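# Cap the marker and leave it on the desk

## Task

Push the cap fully onto the marker until it clicks home, set the capped marker down resting on the desk, then open the gripper(s) and pull the robot away from it. The result counts only if it holds without the robot's support, and the robot must not topple or finish leaning.

## Robot and tools

ROBOT. A wheeled base that drives forward and backward and turns in place, but cannot move sideways. It carries a column, a head that tilts, and two arms (left and right). Each arm has six joints and a two-finger gripper. Folded, the robot measures 0.73 m long, 0.62 m wide and 1.88 m tall, and its front sits 0.40 m in front of the column.

FRAMES. Base frame: origin on the floor between the drive wheels, under the column. x is forward, y is left, z is up. left_hand and right_hand are reported in this frame. Each is the point where the fingers meet; the fingertips extend 8 mm past it. The hand's z axis runs along the fingers (quat_wxyz maps (0,0,1) onto it) and its y axis runs along the opening. The odometry frame is the base frame as it was when the scene began.

execute_actions. Arguments: actions, a list holding zero or one action; cameras, a list of names from cam_head_left, cam_head_right, cam_left_wrist, cam_right_wrist, nav_camera, all. Omitted, null or ["all"] returns every camera; [] returns none. An action can contain:
- base: exactly one key. translate_m is a forward offset in metres from where the base stands, -3 to 3, forward positive. rotate_rad is a turn-in-place offset in radians, -3.2 to 3.2, counter-clockwise seen from above (left) positive.
- joints: absolute targets, one entry per named joint, not offsets. head_tilt_rad -0.61 to 1.308 (0 is roughly level, positive looks down). For each arm X (left or right): X_joint1_rad -2.879 to 2.879; X_joint2_rad 0 to 3.141; X_joint3_rad 0 to 3.019; X_joint4_rad -1.692 to 1.57; X_joint5_rad -1.57 to 1.57 (positive swings the hand to the robot's right); X_joint6_rad -2.094 to 2.094 (positive rolls clockwise viewed from behind the hand); X_gripper_m 0 to 0.093, the fingertip gap in metres.
- speeds: caps for this action only. translate_m 0.05 to 0.8 m/s, rotate_rad 0.1 to 1 rad/s; the top value is the default. Speeds do not slow the arms.
All motions in one action begin together. Unknown keys or out-of-range values get the call rejected with no motion. A base move that would need over 8.667 s is rejected, and no action runs beyond 15 s. A joint or base left out of an action may still be driving toward an earlier target. An empty actions list just reports state and images.

wait: seconds, 0 to 10. Sends no command and returns the same report as an empty action.
zoom_image: camera plus region [x0, y0, x1, y1] in pixels of that camera's latest full image, origin at top-left, at most 504 by 504.
finished_scene: scene, the number of the current scene. Final; call it only once the marker is capped, resting on the desk, released, and the robot has moved away.

ARM GEOMETRY. With left_joint1_rad at -1.57 (right arm: 1.57) and joints 5 and 6 at 0, the arm moves in a vertical plane facing forward, 0.23 m to that side of the column. Let a = j2 - 0.35, b = 1.05 + j2 - j3, c = b - j4 (c = 1.57 means fingers vertical, pointing down). Hand distance ahead ≈ 0.12 + 0.39 sin a + 0.38 cos b + 0.25 cos c; height ≈ 1.46 + 0.39 cos a - 0.38 sin b - 0.25 sin c. Example: j2, j3, j4 = 0.93, 0.78, 0.14 gives about 0.60 m ahead, 1.21 m up. The real hand tends to sit up to 5 cm lower and nearer the column (more with heavy loads); trust the reported hand positions. Reach is about 1 m from the shoulder, lowest about 0.47 m up, so never the floor.

SMALL MOVES. A change under about 0.03 rad (0.08 for joints 2 and 3) may not move the joint though it says done. For gentle contact, step about 0.05 rad per call from your previous target.

GRIPPER. Fingers are 7 cm long; outside width is the opening plus 1 cm at the tips, plus 5 cm at the base. To grasp, command an opening narrower than the object; off_target is then expected. A reading at least 0.002 m above the target means something is held.

RESULTS. base_status and joint_status per motion: done; off_target (stopped short, may still push); contact_stop (base only, wheel stalled; back off 0.05 m before retrying or turning); time_out; not_followed (a safety check withheld arm targets because of collision risk with the other arm, the body or an object; move the involved joints at least 0.05 rad back, or move the other arm away); limit_stop_at_motor_heat. on_its_own lists uncommanded behaviour; "held at" is a joint's current target. motor_effort gives wheel motor effort in percent with the action's peak in brackets. wheel_motors_off is 1 when the wheels have been cut after about 3 s of hard pushing (they return after 2 s). base_odometry counts wheel rotation, so slip looks like motion; if turned_by_wheels and turned_by_imu disagree noticeably, the base hit or slid on something. base_tilt is in degrees, forward and right positive. A Motor temperatures line lists each arm's joints; 85 °C raises MOTOR HOT, 100 °C drops that arm.

CAMERAS. Head cameras look forward and down by about head_tilt_rad. Wrist cameras sit just behind the fingertips, looking along the fingers; the closed tips point at the image centre. nav_camera is low on the base front looking ahead. Calibration (K, distortion, T_world_to_cam in the base frame) is supplied and roughly accurate.

AVOID. Letting the arms strike or squeeze each other; dropping the marker or cap; pushing the arm hard into the desk for long (relieve it by commanding the reported joint positions); the desk edge catching the column; tipping the robot; overheating motors.

Each tool is called after "Emit:" as name(argument=value, ...), one argument or row to a line, values as JSON.

## Session

Emit:
execute_actions(
  actions=[],
)

Scene clock: 0.00 s.
Motor temperatures (°C, as the motors report them): left_arm=[24 25 25 23 25 26] | right_arm=[23 25 24 22 24 23]
base_odometry: x=+0.000 y=+0.000 heading=+0.000 (m, m, rad; odometry frame)
turned_by_wheels: +0.000 (rad since the last result)
turned_by_imu: +0.000 (rad since the last result)
base_tilt: forward=-0.4 right=+0.7 (deg)
base_status: not commanded
joint_positions: head_tilt_rad=+0.869 left_joint1_rad=-1.571 left_joint2_rad=+0.880 left_joint3_rad=+0.422 left_joint4_rad=-0.923 left_joint5_rad=-0.008 left_joint6_rad=+0.058 left_gripper_m=+0.095 right_joint1_rad=+1.569 right_joint2_rad=+0.891 right_joint3_rad=+0.405 right_joint4_rad=-0.979 right_joint5_rad=-0.048 right_joint6_rad=+0.010 right_gripper_m=+0.095
joint_status: not commanded
wheel_motors_off: 0
motor_effort: left_wheel=+0 right_wheel=+0 (%)
left_hand: x=+0.1586 y=+0.2259 z=+1.2457 quat_wxyz=(+0.416, -0.028, -0.909, +0.008) (m; base frame)
right_hand: x=+0.1391 y=-0.2176 z=+1.2591 quat_wxyz=(+0.454, -0.016, -0.891, -0.019) (m; base frame)
pictures: cam_head_left, cam_head_right, cam_left_wrist, cam_right_wrist, nav_camera
Images, in order (width x height): cam_head_left 896x504, cam_head_right 896x504, cam_left_wrist 896x504, cam_right_wrist 896x504, nav_camera 896x504.

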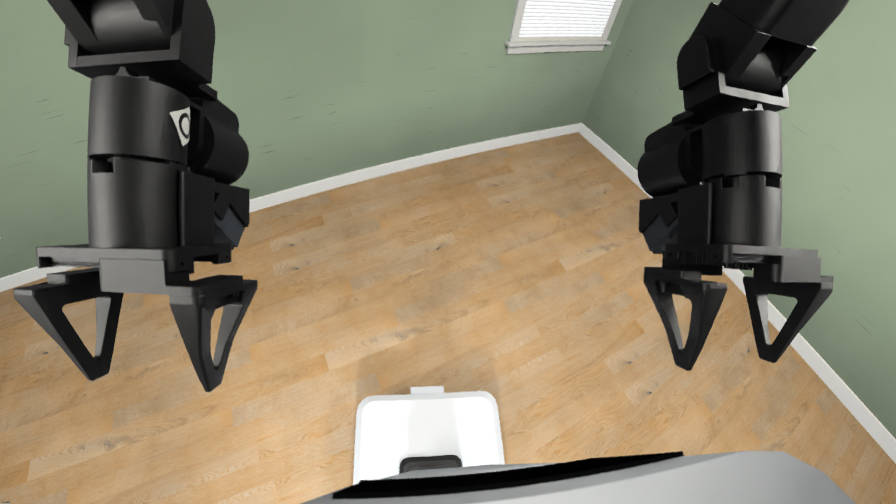

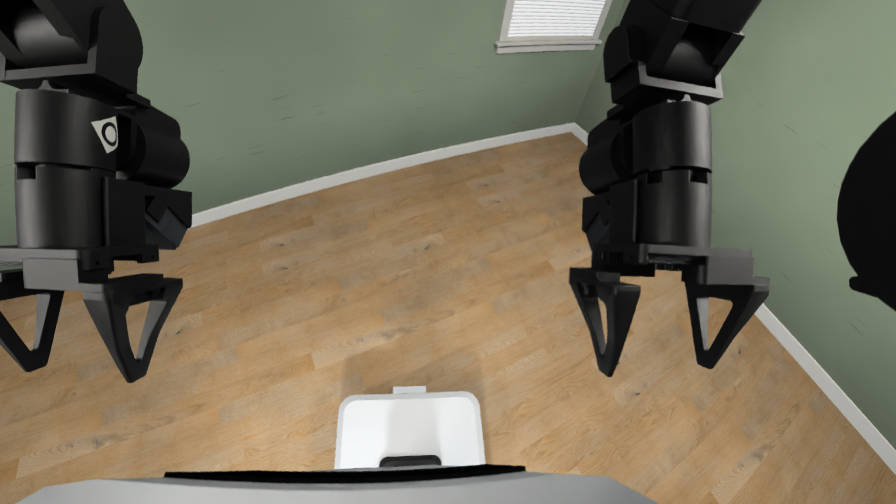

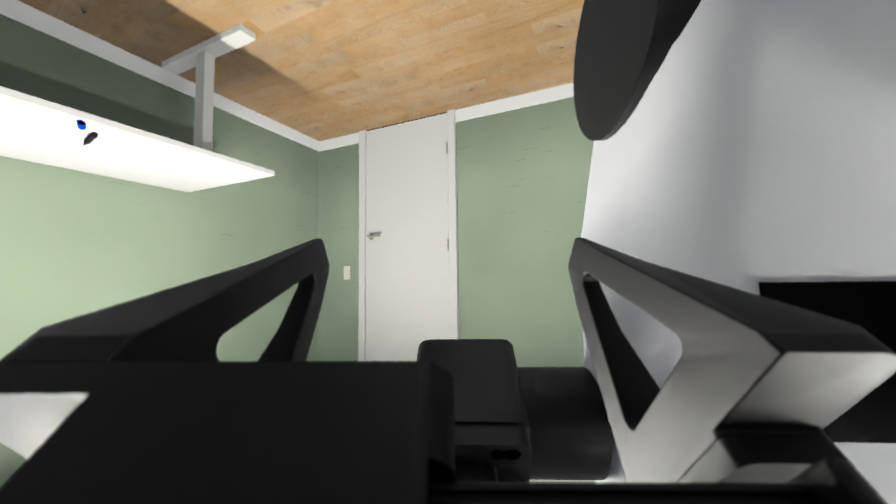

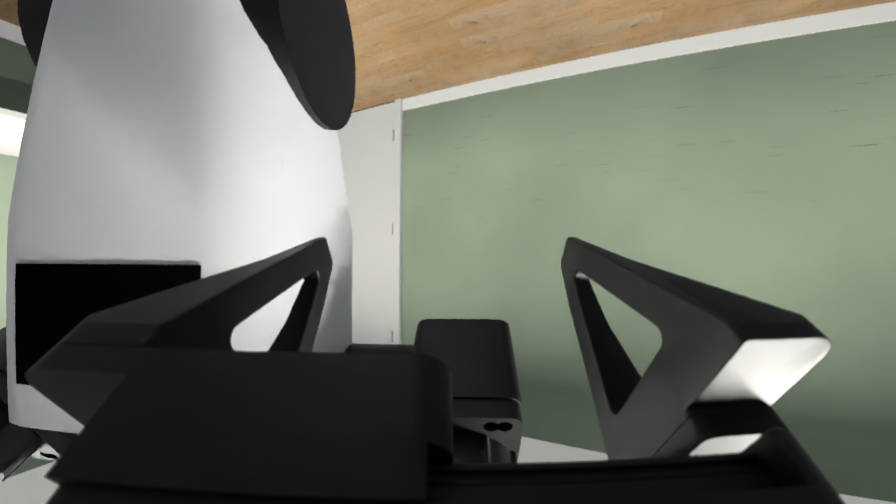

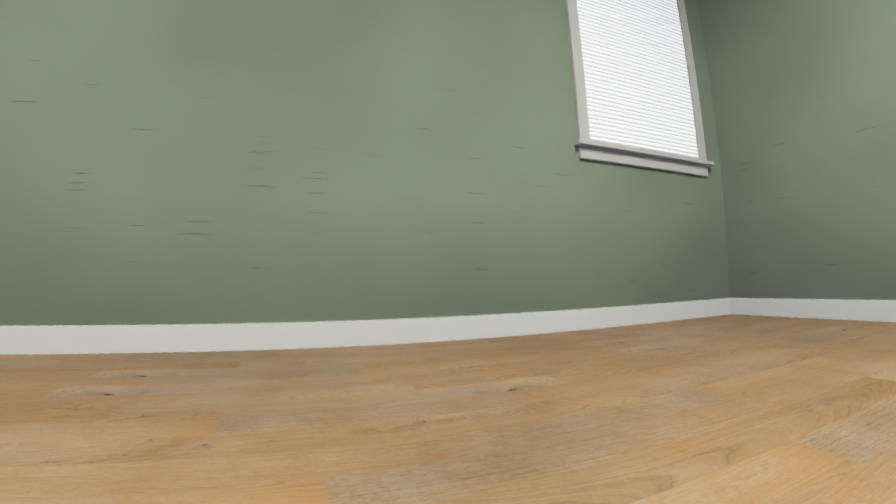

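Emit:
execute_actions(
  actions=[
    {"base":{"rotate_rad":2.2},"joints":{"head_tilt_rad":0.6}},
  ],
  cameras=["cam_head_left","cam_head_right"],
)

Scene clock: 7.20 s.
Motor temperatures (°C, as the motors report them): left_arm=[24 25 25 23 25 26] | right_arm=[23 25 24 22 24 23]
base_odometry: x=+0.000 y=+0.000 heading=+2.199 (m, m, rad; odometry frame)
turned_by_wheels: +2.199 (rad since the last result)
turned_by_imu: +2.214 (rad since the last result)
base_tilt: forward=-0.4 right=+0.7 (deg)
base_status: done
joint_positions: head_tilt_rad=+0.617 left_joint1_rad=-1.571 left_joint2_rad=+0.880 left_joint3_rad=+0.422 left_joint4_rad=-0.923 left_joint5_rad=-0.008 left_joint6_rad=+0.058 left_gripper_m=+0.095 right_joint1_rad=+1.569 right_joint2_rad=+0.891 right_joint3_rad=+0.405 right_joint4_rad=-0.979 right_joint5_rad=-0.048 right_joint6_rad=+0.010 right_gripper_m=+0.095
joint_status: all done
wheel_motors_off: 0
motor_effort: left_wheel=-1(32) right_wheel=+0(36) (%)
left_hand: x=+0.1586 y=+0.2259 z=+1.2457 quat_wxyz=(+0.416, -0.028, -0.909, +0.008) (m; base frame)
right_hand: x=+0.1391 y=-0.2176 z=+1.2591 quat_wxyz=(+0.454, -0.016, -0.891, -0.019) (m; base frame)
pictures: cam_head_left, cam_head_right
camera_calibration (this result's frames):
cam_head_left: T_world_to_cam=[[-0.0684667, -0.996628, 0.0452111, -0.0186013], [-0.644243, 0.00956574, -0.764761, 1.21224], [0.76175, -0.0814876, -0.642726, 0.871604], [0, 0, 0, 1]] pos_world=[0.115758, 0.0408903, 1.48812]
cam_head_right: T_world_to_cam=[[-0.099474, -0.992745, 0.0675498, -0.1169], [-0.640043, 0.0118587, -0.768248, 1.21359], [0.761873, -0.119655, -0.636578, 0.862608], [0, 0, 0, 1]] pos_world=[0.10792, -0.0272277, 1.48935]
Images, in order (width x height): cam_head_left 896x504, cam_head_right 896x504.

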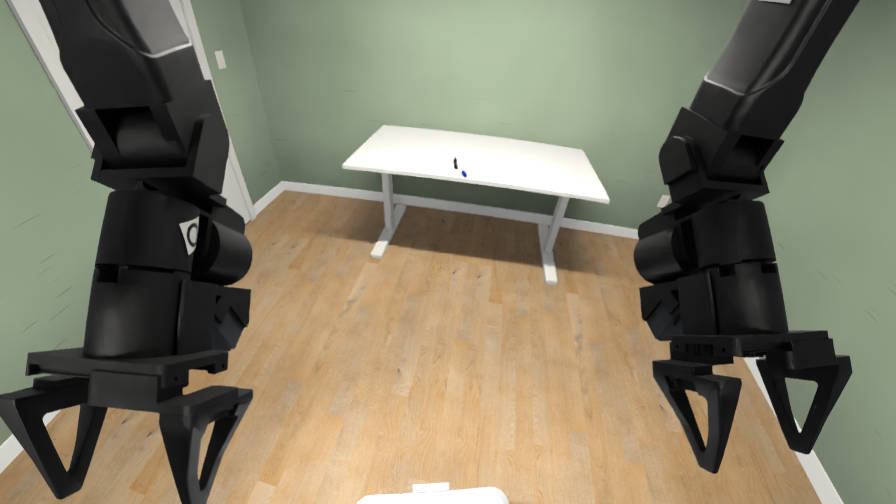

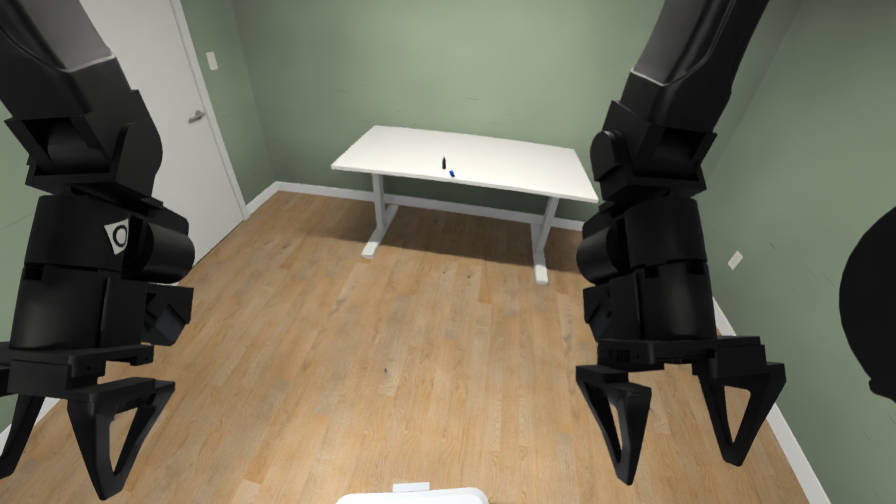

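Emit:
execute_actions(
  actions=[
    {"base":{"rotate_rad":-0.12}},
  ],
  cameras=[],
)

Emit:
execute_actions(
  actions=[
    {"base":{"translate_m":1.15},"joints":{"head_tilt_rad":1.0}},
  ],
  cameras=["cam_head_left","cam_head_right"],
)

Scene clock: 16.80 s.
Motor temperatures (°C, as the motors report them): left_arm=[24 25 25 24 25 26] | right_arm=[23 25 24 22 24 23]
base_odometry: x=+0.000 y=+0.000 heading=+2.080 (m, m, rad; odometry frame)
turned_by_wheels: -0.119 (rad since the last result)
turned_by_imu: -0.120 (rad since the last result)
base_tilt: forward=-0.3 right=+0.6 (deg)
base_status: done
joint_positions: head_tilt_rad=+0.617 left_joint1_rad=-1.571 left_joint2_rad=+0.880 left_joint3_rad=+0.422 left_joint4_rad=-0.923 left_joint5_rad=-0.008 left_joint6_rad=+0.058 left_gripper_m=+0.095 right_joint1_rad=+1.569 right_joint2_rad=+0.891 right_joint3_rad=+0.405 right_joint4_rad=-0.979 right_joint5_rad=-0.048 right_joint6_rad=+0.010 right_gripper_m=+0.095
joint_status: not commanded
wheel_motors_off: 0
motor_effort: left_wheel=+0(21) right_wheel=-1(22) (%)
left_hand: x=+0.1586 y=+0.2259 z=+1.2457 quat_wxyz=(+0.416, -0.028, -0.909, +0.008) (m; base frame)
right_hand: x=+0.1391 y=-0.2176 z=+1.2591 quat_wxyz=(+0.454, -0.016, -0.891, -0.019) (m; base frame)
pictures: none
No camera images: the call's "cameras" was empty. Leave "cameras" out to get every camera's image.

Scene clock: 20.10 s.
Motor temperatures (°C, as the motors report them): left_arm=[24 25 25 24 25 26] | right_arm=[23 25 24 22 24 23]
base_odometry: x=-0.561 y=+1.004 heading=+2.081 (m, m, rad; odometry frame)
turned_by_wheels: +0.001 (rad since the last result)
turned_by_imu: +0.000 (rad since the last result)
base_tilt: forward=-0.3 right=+0.7 (deg)
base_status: done
joint_positions: head_tilt_rad=+1.001 left_joint1_rad=-1.571 left_joint2_rad=+0.880 left_joint3_rad=+0.422 left_joint4_rad=-0.923 left_joint5_rad=-0.008 left_joint6_rad=+0.058 left_gripper_m=+0.095 right_joint1_rad=+1.569 right_joint2_rad=+0.891 right_joint3_rad=+0.405 right_joint4_rad=-0.979 right_joint5_rad=-0.048 right_joint6_rad=+0.010 right_gripper_m=+0.095
joint_status: all done
wheel_motors_off: 0
motor_effort: left_wheel=+1(52) right_wheel=-1(40) (%)
left_hand: x=+0.1588 y=+0.2259 z=+1.2456 quat_wxyz=(+0.416, -0.028, -0.909, +0.008) (m; base frame)
right_hand: x=+0.1391 y=-0.2176 z=+1.2591 quat_wxyz=(+0.454, -0.016, -0.891, -0.019) (m; base frame)
pictures: cam_head_left, cam_head_right
camera_calibration (this result's frames):
cam_head_left: T_world_to_cam=[[-0.046599, -0.996628, 0.0675297, -0.0540655], [-0.883441, 0.00956574, -0.468445, 0.767871], [0.466219, -0.0814876, -0.880908, 1.25318], [0, 0, 0, 1]] pos_world=[0.0915917, 0.0408903, 1.46729]
cam_head_right: T_world_to_cam=[[-0.0670062, -0.992745, 0.099841, -0.168252], [-0.880849, 0.0118587, -0.473249, 0.771328], [0.468631, -0.119655, -0.875253, 1.24483], [0, 0, 0, 1]] pos_world=[0.0847836, -0.0272277, 1.47137]
Images, in order (width x height): cam_head_left 896x504, cam_head_right 896x504.

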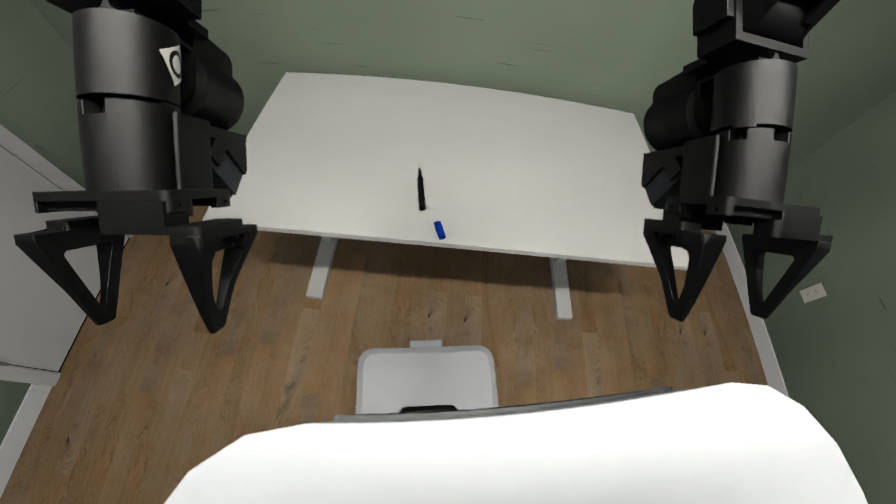

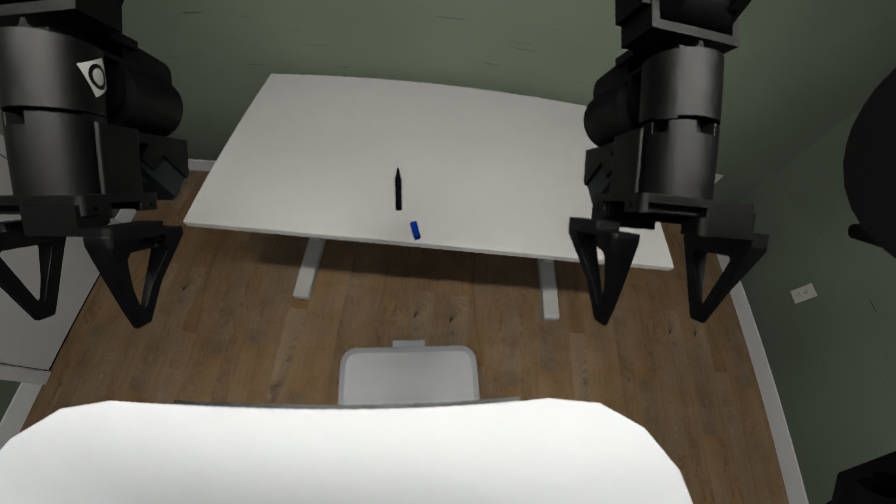

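Emit:
zoom_image(
  camera="cam_head_left",
  region=[360,150,520,250],
)

Emit:
zoom_image(
  camera="cam_head_right",
  region=[340,150,500,250],
)

Region (360, 150, 520, 250) of cam_head_left's 896x504 image, scaled by 3.150, with more detail than that image has; it fills the top 315 rows of this view, and the rest is white.

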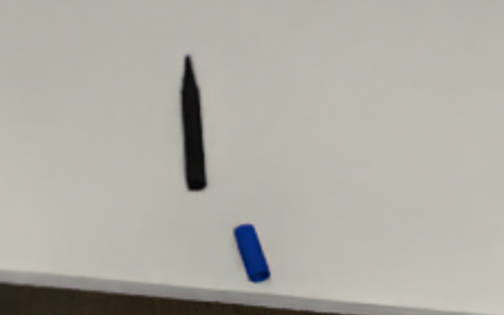

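Region (340, 150, 500, 250) of cam_head_right's 896x504 image, scaled by 3.150, with more detail than that image has; it fills the top 315 rows of this view, and the rest is white.

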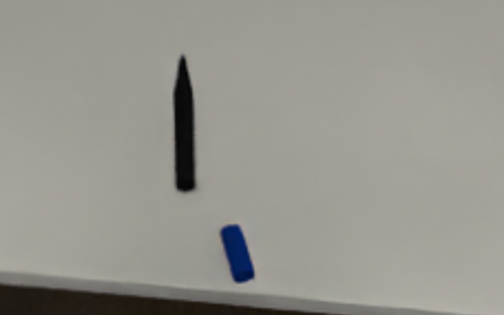

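Emit:
execute_actions(
  actions=[
    {"base":{"translate_m":0.1},"joints":{"left_joint1_rad":-1.93,"left_joint2_rad":1.96,"left_joint3_rad":1.62,"left_joint4_rad":-0.18,"left_joint5_rad":-0.31,"left_joint6_rad":0,"left_gripper_m":0.06}},
  ],
  cameras=["cam_head_right","cam_left_wrist"],
)

Scene clock: 57.73 s.
Motor temperatures (°C, as the motors report them): left_arm=[24 25 25 24 25 26] | right_arm=[23 26 24 22 24 23]
base_odometry: x=-0.610 y=+1.091 heading=+2.082 (m, m, rad; odometry frame)
turned_by_wheels: +0.001 (rad since the last result)
turned_by_imu: +0.002 (rad since the last result)
base_tilt: forward=-0.3 right=+0.7 (deg)
base_status: done
joint_positions: head_tilt_rad=+1.001 left_joint1_rad=-1.932 left_joint2_rad=+1.969 left_joint3_rad=+1.611 left_joint4_rad=-0.188 left_joint5_rad=-0.308 left_joint6_rad=+0.010 left_gripper_m=+0.060 right_joint1_rad=+1.569 right_joint2_rad=+0.891 right_joint3_rad=+0.407 right_joint4_rad=-0.979 right_joint5_rad=-0.048 right_joint6_rad=+0.010 right_gripper_m=+0.095
joint_status: all done
wheel_motors_off: 0
motor_effort: left_wheel=+2(35) right_wheel=-2(38) (%)
left_hand: x=+0.5492 y=-0.0071 z=+0.8501 quat_wxyz=(-0.003, -0.097, -0.995, +0.002) (m; base frame)
right_hand: x=+0.1401 y=-0.2176 z=+1.2588 quat_wxyz=(+0.453, -0.016, -0.891, -0.019) (m; base frame)
pictures: cam_head_right, cam_left_wrist
camera_calibration (this result's frames):
cam_head_right: T_world_to_cam=[[-0.0669818, -0.992745, 0.0998574, -0.168278], [-0.880964, 0.0118587, -0.473034, 0.771002], [0.468418, -0.119655, -0.875367, 1.24502], [0, 0, 0, 1]] pos_world=[0.0847669, -0.0272277, 1.47136]
cam_left_wrist: T_world_to_cam=[[-0.191395, -0.981492, 0.00646163, 0.0917553], [-0.794945, 0.158872, 0.585509, -0.0590566], [-0.575699, 0.106927, -0.81064, 1.12651], [0, 0, 0, 1]] pos_world=[0.619146, -0.0210148, 0.947179]
Images, in order (width x height): cam_head_right 896x504, cam_left_wrist 896x504.

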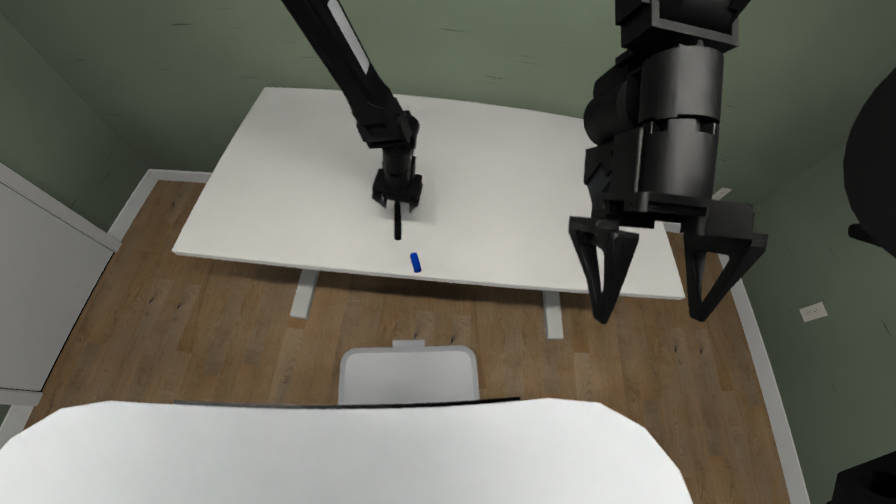

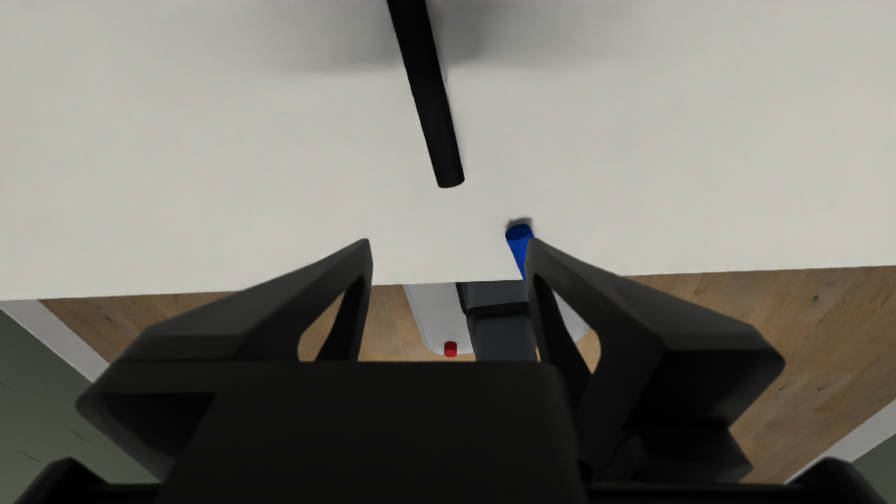

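Emit:
execute_actions(
  actions=[
    {"joints":{"left_joint1_rad":-1.895,"left_joint2_rad":2.16,"left_joint3_rad":1.9,"left_joint4_rad":-0.27,"left_joint5_rad":-0.28,"left_joint6_rad":-0.18}},
  ],
  cameras=["cam_left_wrist"],
)

Emit:
execute_actions(
  actions=[
    {"joints":{"left_joint1_rad":-1.887,"left_joint2_rad":2.22,"left_joint3_rad":1.98,"left_joint4_rad":-0.29,"left_joint5_rad":-0.27}},
  ],
  cameras=["cam_head_right","cam_left_wrist"],
)

Scene clock: 81.13 s.
Motor temperatures (°C, as the motors report them): left_arm=[25 27 26 23 25 26] | right_arm=[23 26 24 22 24 23]
base_odometry: x=-0.610 y=+1.091 heading=+2.082 (m, m, rad; odometry frame)
turned_by_wheels: +0.000 (rad since the last result)
turned_by_imu: +0.001 (rad since the last result)
base_tilt: forward=-0.4 right=+0.7 (deg)
base_status: not commanded
joint_positions: head_tilt_rad=+1.001 left_joint1_rad=-1.903 left_joint2_rad=+2.161 left_joint3_rad=+1.885 left_joint4_rad=-0.260 left_joint5_rad=-0.282 left_joint6_rad=-0.167 left_gripper_m=+0.060 right_joint1_rad=+1.569 right_joint2_rad=+0.891 right_joint3_rad=+0.407 right_joint4_rad=-0.979 right_joint5_rad=-0.048 right_joint6_rad=+0.010 right_gripper_m=+0.095
joint_status: all done
wheel_motors_off: 0
motor_effort: left_wheel=+2(2) right_wheel=-2(2) (%)
left_hand: x=+0.5720 y=-0.0117 z=+0.7815 quat_wxyz=(-0.005, +0.000, -1.000, +0.003) (m; base frame)
right_hand: x=+0.1401 y=-0.2176 z=+1.2588 quat_wxyz=(+0.453, -0.016, -0.891, -0.019) (m; base frame)
pictures: cam_left_wrist
camera_calibration (this result's frames):
cam_left_wrist: T_world_to_cam=[[0.00154846, -0.999952, 0.00971105, -0.0211026], [-0.81302, 0.00439524, 0.582219, 0.0110135], [-0.582234, -0.00879682, -0.812974, 1.08872], [0, 0, 0, 1]] pos_world=[0.642877, -0.0115727, 0.878895]
Images, in order (width x height): cam_left_wrist 896x504.

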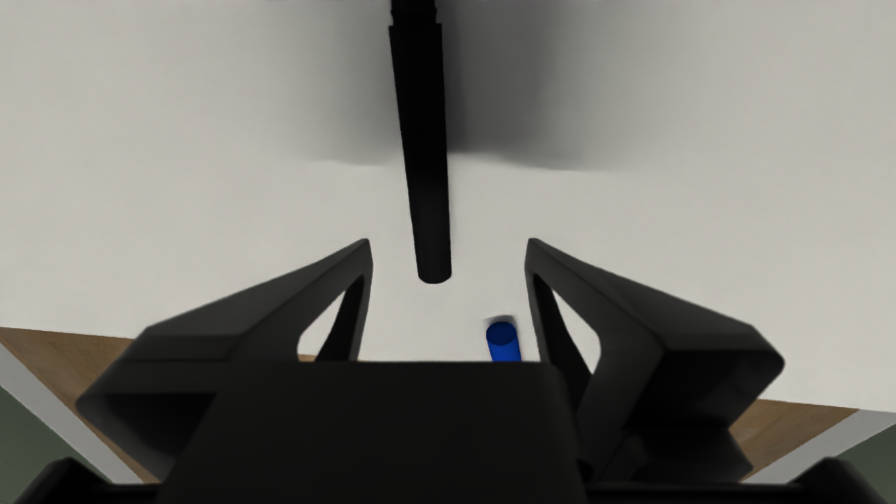

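Scene clock: 81.77 s.
Motor temperatures (°C, as the motors report them): left_arm=[25 27 26 23 25 26] | right_arm=[23 26 24 22 24 23]
base_odometry: x=-0.610 y=+1.091 heading=+2.082 (m, m, rad; odometry frame)
turned_by_wheels: +0.000 (rad since the last result)
turned_by_imu: +0.000 (rad since the last result)
base_tilt: forward=-0.4 right=+0.6 (deg)
base_status: not commanded
joint_positions: head_tilt_rad=+1.001 left_joint1_rad=-1.903 left_joint2_rad=+2.200 left_joint3_rad=+1.967 left_joint4_rad=-0.281 left_joint5_rad=-0.272 left_joint6_rad=-0.167 left_gripper_m=+0.060 right_joint1_rad=+1.569 right_joint2_rad=+0.891 right_joint3_rad=+0.407 right_joint4_rad=-0.979 right_joint5_rad=-0.048 right_joint6_rad=+0.010 right_gripper_m=+0.095
joint_status: all done
wheel_motors_off: 0
motor_effort: left_wheel=+2(3) right_wheel=-2(2) (%)
left_hand: x=+0.5888 y=-0.0183 z=+0.7720 quat_wxyz=(-0.015, +0.003, -1.000, +0.009) (m; base frame)
right_hand: x=+0.1401 y=-0.2176 z=+1.2588 quat_wxyz=(+0.453, -0.016, -0.891, -0.019) (m; base frame)
pictures: cam_head_right, cam_left_wrist
camera_calibration (this result's frames):
cam_head_right: T_world_to_cam=[[-0.0669818, -0.992745, 0.0998574, -0.168278], [-0.880964, 0.0118587, -0.473034, 0.771002], [0.468418, -0.119655, -0.875367, 1.24502], [0, 0, 0, 1]] pos_world=[0.0847669, -0.0272277, 1.47136]
cam_left_wrist: T_world_to_cam=[[0.00776493, -0.999731, 0.0218411, -0.0406923], [-0.824411, 0.0059613, 0.565961, 0.0495302], [-0.565939, -0.0224006, -0.824143, 1.08951], [0, 0, 0, 1]] pos_world=[0.657746, -0.0165709, 0.870769]
Images, in order (width x height): cam_head_right 896x504, cam_left_wrist 896x504.

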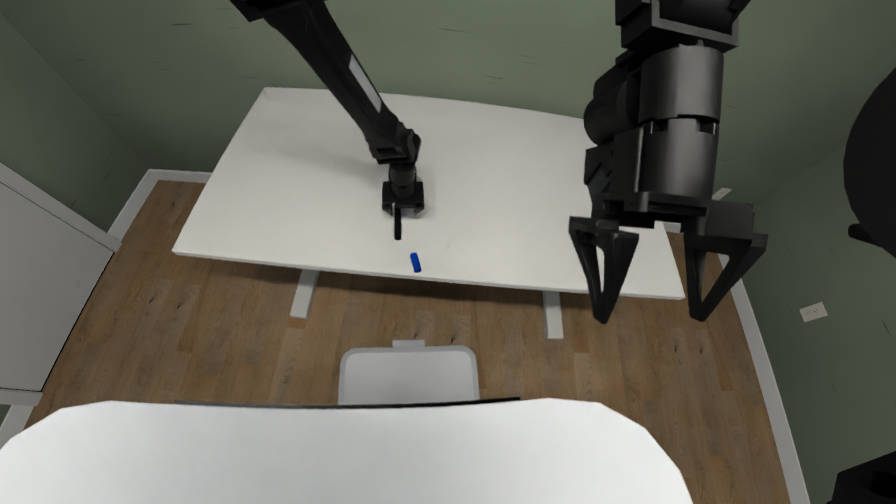

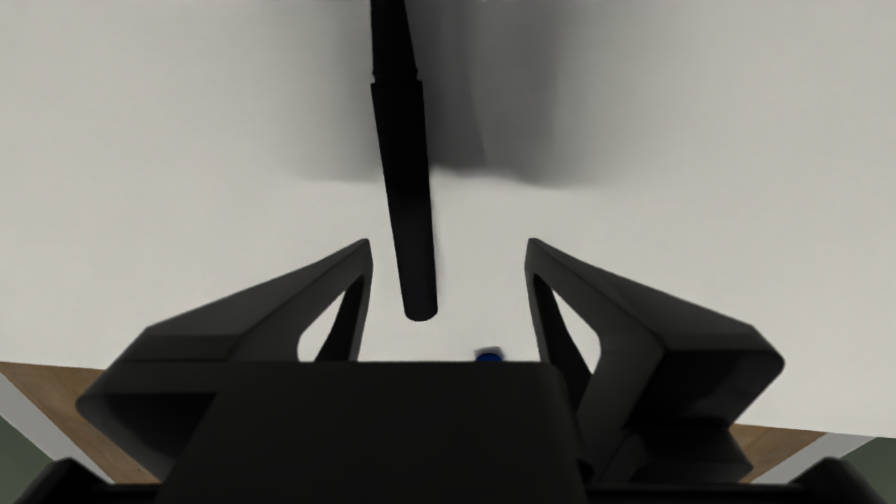

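Emit:
execute_actions(
  actions=[
    {"joints":{"left_joint1_rad":-1.86,"left_joint2_rad":2.27,"left_joint4_rad":-0.25,"left_joint6_rad":-0.22}},
  ],
  cameras=["cam_left_wrist"],
)

Scene clock: 87.50 s.
Motor temperatures (°C, as the motors report them): left_arm=[25 27 26 23 25 26] | right_arm=[23 26 24 22 24 23]
base_odometry: x=-0.610 y=+1.091 heading=+2.082 (m, m, rad; odometry frame)
turned_by_wheels: +0.000 (rad since the last result)
turned_by_imu: +0.001 (rad since the last result)
base_tilt: forward=-0.4 right=+0.6 (deg)
base_status: not commanded
joint_positions: head_tilt_rad=+1.001 left_joint1_rad=-1.865 left_joint2_rad=+2.265 left_joint3_rad=+1.975 left_joint4_rad=-0.257 left_joint5_rad=-0.272 left_joint6_rad=-0.207 left_gripper_m=+0.060 right_joint1_rad=+1.569 right_joint2_rad=+0.891 right_joint3_rad=+0.407 right_joint4_rad=-0.979 right_joint5_rad=-0.048 right_joint6_rad=+0.010 right_gripper_m=+0.095
joint_status: all done
wheel_motors_off: 0
motor_effort: left_wheel=+2(3) right_wheel=-3(2) (%)
left_hand: x=+0.5555 y=+0.0114 z=+0.7354 quat_wxyz=(+0.001, +0.028, -1.000, -0.009) (m; base frame)
right_hand: x=+0.1401 y=-0.2176 z=+1.2588 quat_wxyz=(+0.453, -0.016, -0.891, -0.019) (m; base frame)
pictures: cam_left_wrist
camera_calibration (this result's frames):
cam_left_wrist: T_world_to_cam=[[0.0574139, -0.99823, -0.0155256, -0.0100574], [-0.804193, -0.0554577, 0.591775, 0.0131027], [-0.591588, -0.0214905, -0.805954, 1.04198], [0, 0, 0, 1]] pos_world=[0.62754, 0.0130798, 0.831881]
Images, in order (width x height): cam_left_wrist 896x504.

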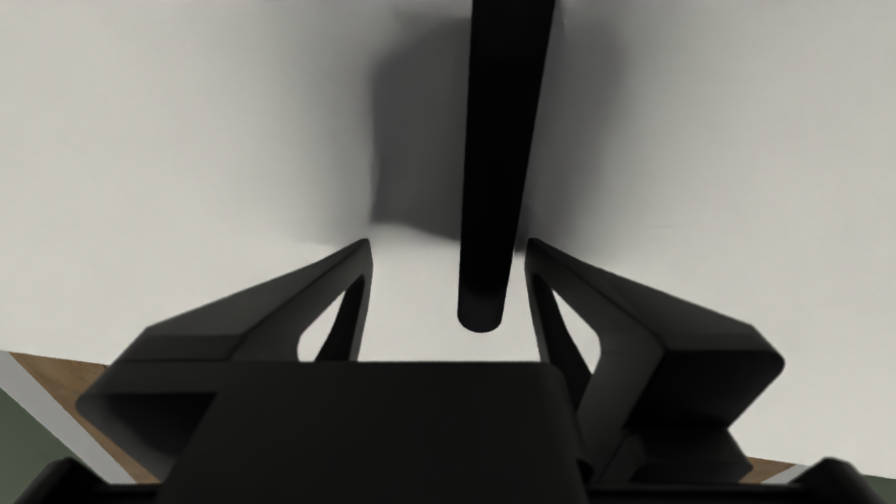

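Emit:
execute_actions(
  actions=[
    {"joints":{"left_gripper_m":0.005}},
  ],
  cameras=["cam_left_wrist"],
)

Emit:
execute_actions(
  actions=[
    {"joints":{"left_joint2_rad":2.17,"left_joint4_rad":-0.33}},
  ],
  cameras=["cam_left_wrist"],
)

Emit:
execute_actions(
  actions=[
    {"joints":{"left_joint1_rad":-1.72,"left_joint5_rad":-0.13,"left_joint6_rad":1.5}},
  ],
  cameras=["cam_left_wrist","cam_head_right"],
)

Scene clock: 96.80 s.
Motor temperatures (°C, as the motors report them): left_arm=[25 27 26 23 25 26] | right_arm=[23 26 24 22 24 23]
base_odometry: x=-0.610 y=+1.091 heading=+2.082 (m, m, rad; odometry frame)
turned_by_wheels: +0.000 (rad since the last result)
turned_by_imu: +0.001 (rad since the last result)
base_tilt: forward=-0.4 right=+0.6 (deg)
base_status: not commanded
joint_positions: head_tilt_rad=+1.001 left_joint1_rad=-1.865 left_joint2_rad=+2.265 left_joint3_rad=+1.975 left_joint4_rad=-0.257 left_joint5_rad=-0.271 left_joint6_rad=-0.208 left_gripper_m=+0.018 right_joint1_rad=+1.569 right_joint2_rad=+0.891 right_joint3_rad=+0.407 right_joint4_rad=-0.979 right_joint5_rad=-0.048 right_joint6_rad=+0.010 right_gripper_m=+0.095
joint_status: left_gripper_m off_target (ended at +0.018, target +0.005)
wheel_motors_off: 0
motor_effort: left_wheel=+2(2) right_wheel=-2(2) (%)
left_hand: x=+0.5555 y=+0.0113 z=+0.7354 quat_wxyz=(+0.001, +0.028, -1.000, -0.009) (m; base frame)
right_hand: x=+0.1401 y=-0.2176 z=+1.2588 quat_wxyz=(+0.453, -0.016, -0.891, -0.019) (m; base frame)
pictures: cam_left_wrist
camera_calibration (this result's frames):
cam_left_wrist: T_world_to_cam=[[0.0581764, -0.998191, -0.0151532, -0.0108193], [-0.804125, -0.0558503, 0.591831, 0.0130169], [-0.591607, -0.0222455, -0.80592, 1.04197], [0, 0, 0, 1]] pos_world=[0.627533, 0.0131064, 0.831876]
Images, in order (width x height): cam_left_wrist 896x504.

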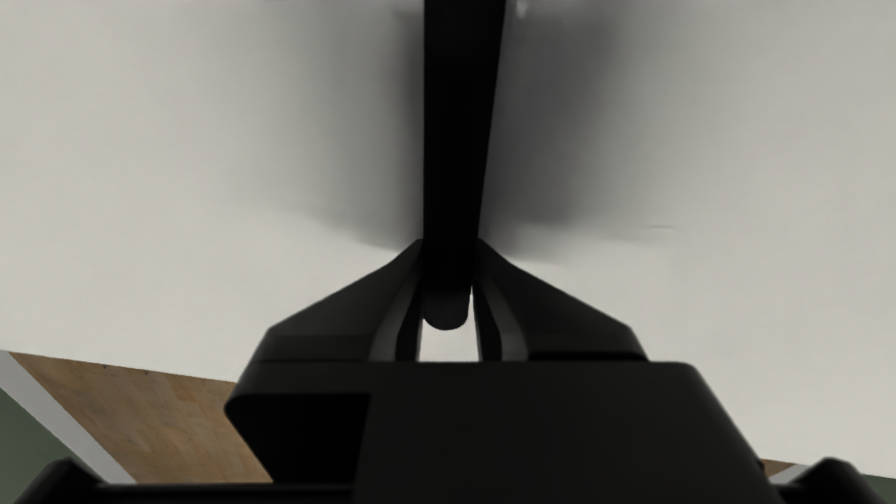

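Scene clock: 97.97 s.
Motor temperatures (°C, as the motors report them): left_arm=[25 27 26 23 25 26] | right_arm=[23 26 24 22 24 23]
base_odometry: x=-0.610 y=+1.091 heading=+2.082 (m, m, rad; odometry frame)
turned_by_wheels: +0.000 (rad since the last result)
turned_by_imu: +0.000 (rad since the last result)
base_tilt: forward=-0.4 right=+0.7 (deg)
base_status: not commanded
joint_positions: head_tilt_rad=+1.001 left_joint1_rad=-1.865 left_joint2_rad=+2.167 left_joint3_rad=+1.975 left_joint4_rad=-0.324 left_joint5_rad=-0.271 left_joint6_rad=-0.208 left_gripper_m=+0.018 right_joint1_rad=+1.569 right_joint2_rad=+0.891 right_joint3_rad=+0.407 right_joint4_rad=-0.979 right_joint5_rad=-0.048 right_joint6_rad=+0.010 right_gripper_m=+0.095
joint_status: all done
wheel_motors_off: 0
motor_effort: left_wheel=+2(2) right_wheel=-2(2) (%)
left_hand: x=+0.6106 y=+0.0150 z=+0.7814 quat_wxyz=(-0.014, +0.032, -0.999, -0.006) (m; base frame)
right_hand: x=+0.1401 y=-0.2176 z=+1.2588 quat_wxyz=(+0.453, -0.016, -0.891, -0.019) (m; base frame)
pictures: cam_left_wrist
camera_calibration (this result's frames):
cam_left_wrist: T_world_to_cam=[[0.0664785, -0.99775, -0.00867981, -0.019721], [-0.82123, -0.0596539, 0.56747, 0.0598043], [-0.566711, -0.0305964, -0.823348, 1.11035], [0, 0, 0, 1]] pos_world=[0.67967, 0.0178636, 0.880094]
Images, in order (width x height): cam_left_wrist 896x504.

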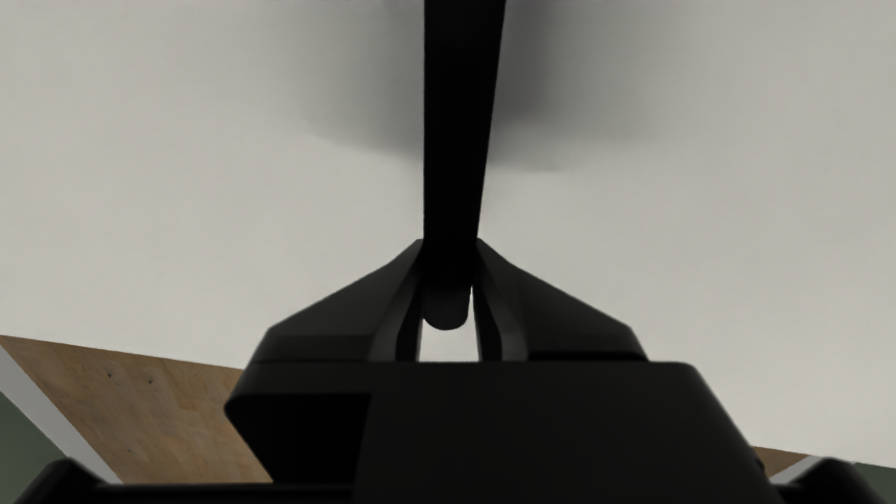

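Scene clock: 99.77 s.
Motor temperatures (°C, as the motors report them): left_arm=[25 27 26 23 25 26] | right_arm=[23 26 24 22 24 23]
base_odometry: x=-0.610 y=+1.091 heading=+2.082 (m, m, rad; odometry frame)
turned_by_wheels: +0.000 (rad since the last result)
turned_by_imu: +0.001 (rad since the last result)
base_tilt: forward=-0.4 right=+0.7 (deg)
base_status: not commanded
joint_positions: head_tilt_rad=+1.001 left_joint1_rad=-1.719 left_joint2_rad=+2.167 left_joint3_rad=+1.975 left_joint4_rad=-0.324 left_joint5_rad=-0.132 left_joint6_rad=+1.487 left_gripper_m=+0.018 right_joint1_rad=+1.569 right_joint2_rad=+0.891 right_joint3_rad=+0.407 right_joint4_rad=-0.979 right_joint5_rad=-0.048 right_joint6_rad=+0.010 right_gripper_m=+0.095
joint_status: all done
wheel_motors_off: 0
motor_effort: left_wheel=+3(3) right_wheel=-3(3) (%)
left_hand: x=+0.6196 y=+0.1172 z=+0.7611 quat_wxyz=(-0.003, -0.703, -0.711, -0.005) (m; base frame)
right_hand: x=+0.1401 y=-0.2176 z=+1.2588 quat_wxyz=(+0.453, -0.016, -0.891, -0.019) (m; base frame)
pictures: cam_head_right, cam_left_wrist
camera_calibration (this result's frames):
cam_head_right: T_world_to_cam=[[-0.0669818, -0.992745, 0.0998574, -0.168278], [-0.880964, 0.0118587, -0.473034, 0.771003], [0.468418, -0.119655, -0.875367, 1.24502], [0, 0, 0, 1]] pos_world=[0.0847669, -0.0272277, 1.47136]
cam_left_wrist: T_world_to_cam=[[-0.999878, -0.0121082, -0.00984652, 0.627538], [-0.0155888, 0.80484, 0.593287, -0.535258], [0.00074125, 0.593368, -0.804931, 0.663069], [0, 0, 0, 1]] pos_world=[0.618626, 0.0449509, 0.857465]
Images, in order (width x height): cam_head_right 896x504, cam_left_wrist 896x504.

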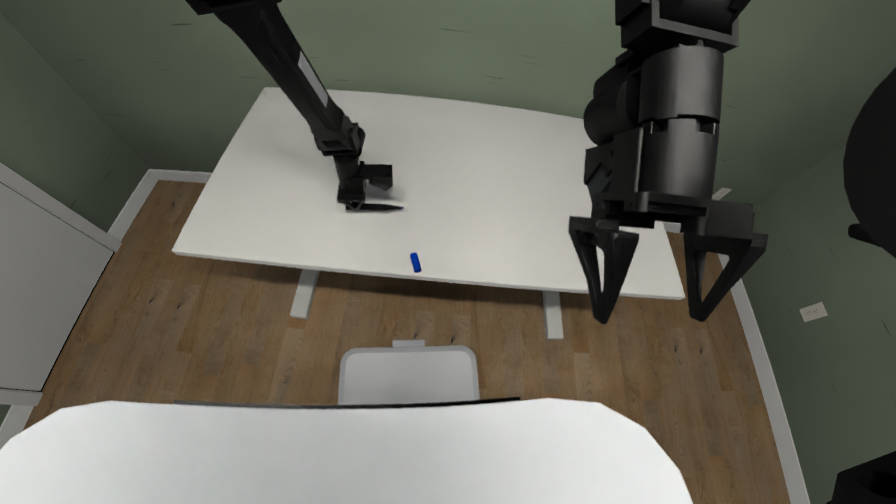

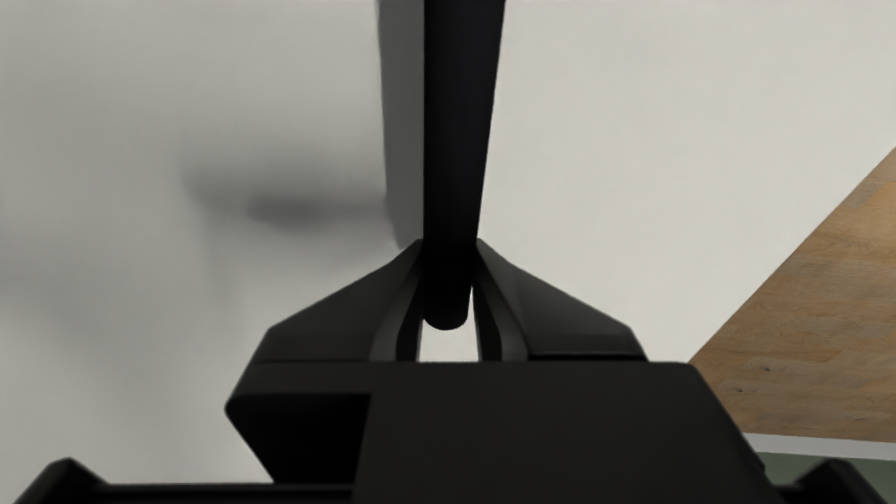

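Emit:
execute_actions(
  actions=[
    {"joints":{"left_joint2_rad":2.225,"left_joint4_rad":-0.29}},
  ],
  cameras=[],
)

Emit:
execute_actions(
  actions=[
    {"joints":{"left_gripper_m":0.06}},
  ],
  cameras=[],
)

Emit:
execute_actions(
  actions=[
    {"joints":{"left_joint2_rad":2.13,"left_joint4_rad":-0.37}},
  ],
  cameras=[],
)

Emit:
execute_actions(
  actions=[
    {"joints":{"left_joint6_rad":-1.65,"right_joint1_rad":1.875,"right_joint2_rad":1.94,"right_joint3_rad":1.35,"right_joint4_rad":0.07,"right_joint5_rad":0.26,"right_joint6_rad":0,"right_gripper_m":0.06}},
  ],
  cameras=["cam_left_wrist","cam_head_right","cam_right_wrist"],
)

Scene clock: 111.20 s.
Motor temperatures (°C, as the motors report them): left_arm=[24 28 26 23 25 26] | right_arm=[23 26 24 22 24 23]
base_odometry: x=-0.610 y=+1.091 heading=+2.082 (m, m, rad; odometry frame)
turned_by_wheels: +0.000 (rad since the last result)
turned_by_imu: +0.001 (rad since the last result)
base_tilt: forward=-0.3 right=+0.5 (deg)
base_status: not commanded
joint_positions: head_tilt_rad=+1.001 left_joint1_rad=-1.719 left_joint2_rad=+2.217 left_joint3_rad=+1.975 left_joint4_rad=-0.297 left_joint5_rad=-0.132 left_joint6_rad=+1.487 left_gripper_m=+0.018 right_joint1_rad=+1.569 right_joint2_rad=+0.891 right_joint3_rad=+0.407 right_joint4_rad=-0.979 right_joint5_rad=-0.048 right_joint6_rad=+0.010 right_gripper_m=+0.095
joint_status: all done
wheel_motors_off: 0
motor_effort: left_wheel=+3(3) right_wheel=-3(3) (%)
left_hand: x=+0.5905 y=+0.1162 z=+0.7369 quat_wxyz=(+0.005, -0.704, -0.710, +0.002) (m; base frame)
right_hand: x=+0.1401 y=-0.2176 z=+1.2588 quat_wxyz=(+0.453, -0.016, -0.891, -0.019) (m; base frame)
pictures: none
No camera images: the call's "cameras" was empty. Leave "cameras" out to get every camera's image.

Scene clock: 111.80 s.
Motor temperatures (°C, as the motors report them): left_arm=[24 28 26 23 25 26] | right_arm=[23 26 24 22 24 23]
base_odometry: x=-0.610 y=+1.091 heading=+2.082 (m, m, rad; odometry frame)
turned_by_wheels: +0.000 (rad since the last result)
turned_by_imu: +0.000 (rad since the last result)
base_tilt: forward=-0.3 right=+0.6 (deg)
base_status: not commanded
joint_positions: head_tilt_rad=+1.001 left_joint1_rad=-1.719 left_joint2_rad=+2.217 left_joint3_rad=+1.975 left_joint4_rad=-0.297 left_joint5_rad=-0.132 left_joint6_rad=+1.488 left_gripper_m=+0.060 right_joint1_rad=+1.569 right_joint2_rad=+0.891 right_joint3_rad=+0.407 right_joint4_rad=-0.979 right_joint5_rad=-0.048 right_joint6_rad=+0.010 right_gripper_m=+0.095
joint_status: all done
wheel_motors_off: 0
motor_effort: left_wheel=+3(3) right_wheel=-3(4) (%)
left_hand: x=+0.5905 y=+0.1162 z=+0.7369 quat_wxyz=(+0.005, -0.705, -0.710, +0.002) (m; base frame)
right_hand: x=+0.1401 y=-0.2176 z=+1.2588 quat_wxyz=(+0.453, -0.016, -0.891, -0.019) (m; base frame)
pictures: none
No camera images: the call's "cameras" was empty. Leave "cameras" out to get every camera's image.

Scene clock: 113.03 s.
Motor temperatures (°C, as the motors report them): left_arm=[24 28 26 23 25 26] | right_arm=[23 26 24 22 24 23]
base_odometry: x=-0.610 y=+1.091 heading=+2.082 (m, m, rad; odometry frame)
turned_by_wheels: +0.000 (rad since the last result)
turned_by_imu: +0.000 (rad since the last result)
base_tilt: forward=-0.4 right=+0.5 (deg)
base_status: not commanded
joint_positions: head_tilt_rad=+1.001 left_joint1_rad=-1.719 left_joint2_rad=+2.128 left_joint3_rad=+1.971 left_joint4_rad=-0.364 left_joint5_rad=-0.132 left_joint6_rad=+1.488 left_gripper_m=+0.060 right_joint1_rad=+1.569 right_joint2_rad=+0.891 right_joint3_rad=+0.407 right_joint4_rad=-0.979 right_joint5_rad=-0.048 right_joint6_rad=+0.010 right_gripper_m=+0.095
joint_status: all done
wheel_motors_off: 0
motor_effort: left_wheel=+3(3) right_wheel=-3(3) (%)
left_hand: x=+0.6345 y=+0.1185 z=+0.7800 quat_wxyz=(-0.002, -0.704, -0.710, -0.004) (m; base frame)
right_hand: x=+0.1401 y=-0.2176 z=+1.2588 quat_wxyz=(+0.453, -0.016, -0.891, -0.019) (m; base frame)
pictures: none
No camera images: the call's "cameras" was empty. Leave "cameras" out to get every camera's image.

Scene clock: 115.37 s.
Motor temperatures (°C, as the motors report them): left_arm=[24 28 26 23 25 26] | right_arm=[23 26 24 22 24 23]
base_odometry: x=-0.610 y=+1.091 heading=+2.082 (m, m, rad; odometry frame)
turned_by_wheels: +0.000 (rad since the last result)
turned_by_imu: +0.001 (rad since the last result)
base_tilt: forward=-0.4 right=+0.6 (deg)
base_status: not commanded
joint_positions: head_tilt_rad=+1.001 left_joint1_rad=-1.719 left_joint2_rad=+2.128 left_joint3_rad=+1.971 left_joint4_rad=-0.364 left_joint5_rad=-0.132 left_joint6_rad=-1.638 left_gripper_m=+0.060 right_joint1_rad=+1.880 right_joint2_rad=+1.950 right_joint3_rad=+1.346 right_joint4_rad=+0.056 right_joint5_rad=+0.258 right_joint6_rad=+0.006 right_gripper_m=+0.060
joint_status: all done
wheel_motors_off: 0
motor_effort: left_wheel=+3(4) right_wheel=-4(4) (%)
left_hand: x=+0.6345 y=+0.1185 z=+0.7800 quat_wxyz=(-0.004, +0.705, -0.709, +0.002) (m; base frame)
right_hand: x=+0.4605 y=-0.0409 z=+0.8413 quat_wxyz=(+0.002, +0.077, -0.997, -0.004) (m; base frame)
pictures: cam_head_right, cam_left_wrist, cam_right_wrist
camera_calibration (this result's frames):
cam_head_right: T_world_to_cam=[[-0.0669818, -0.992745, 0.0998574, -0.168278], [-0.880964, 0.0118587, -0.473034, 0.771002], [0.468418, -0.119655, -0.875367, 1.24502], [0, 0, 0, 1]] pos_world=[0.0847669, -0.0272277, 1.47136]
cam_left_wrist: T_world_to_cam=[[0.99993, -0.00504202, 0.0107357, -0.643191], [-0.0103949, -0.808427, 0.588505, -0.355689], [0.00571177, -0.588575, -0.808422, 0.817152], [0, 0, 0, 1]] pos_world=[0.634781, 0.190164, 0.876834]
cam_right_wrist: T_world_to_cam=[[0.155764, -0.98773, -0.0112685, -0.10292], [-0.793112, -0.131857, 0.594632, -0.134167], [-0.588822, -0.0836851, -0.803919, 1.06752], [0, 0, 0, 1]] pos_world=[0.538202, -0.0300126, 0.936821]
Images, in order (width x height): cam_head_right 896x504, cam_left_wrist 896x504, cam_right_wrist 896x504.

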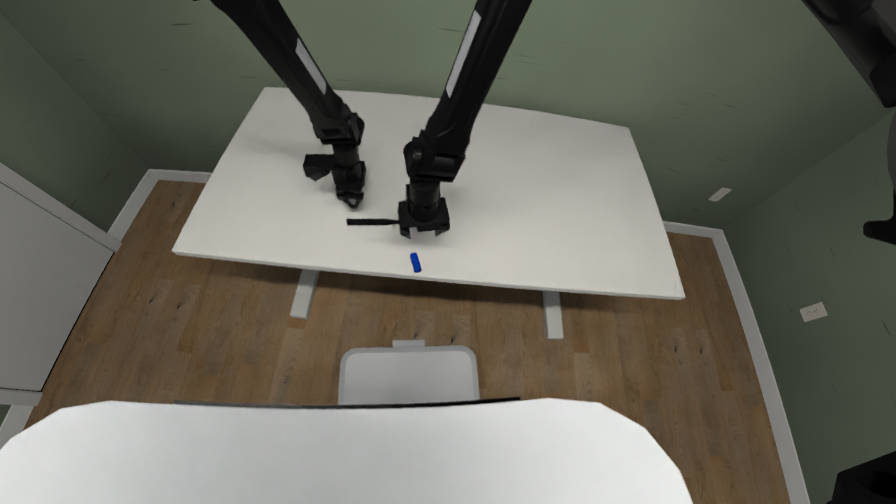

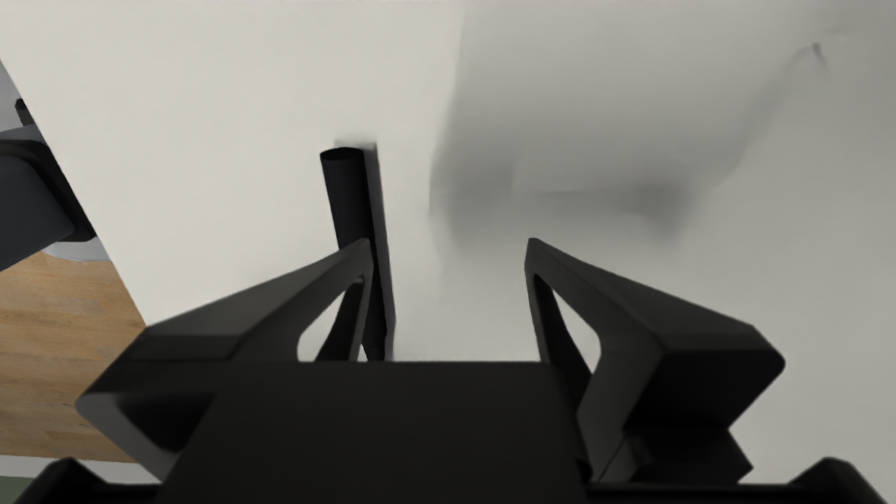

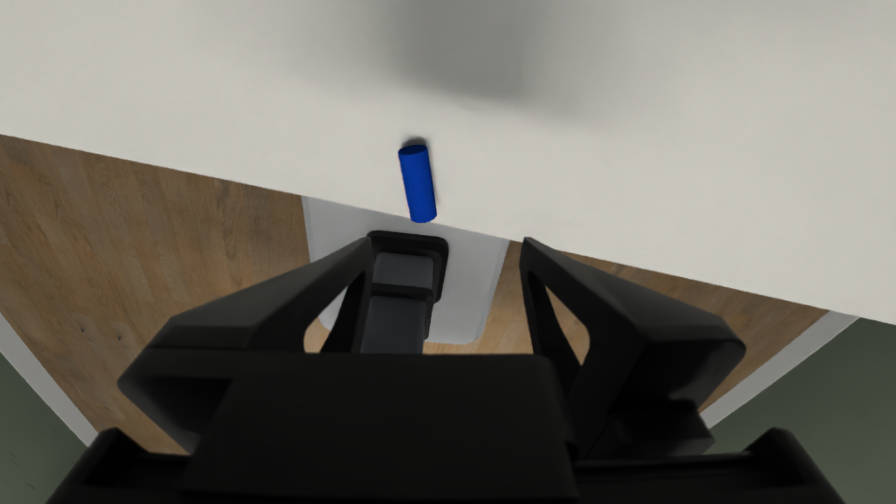

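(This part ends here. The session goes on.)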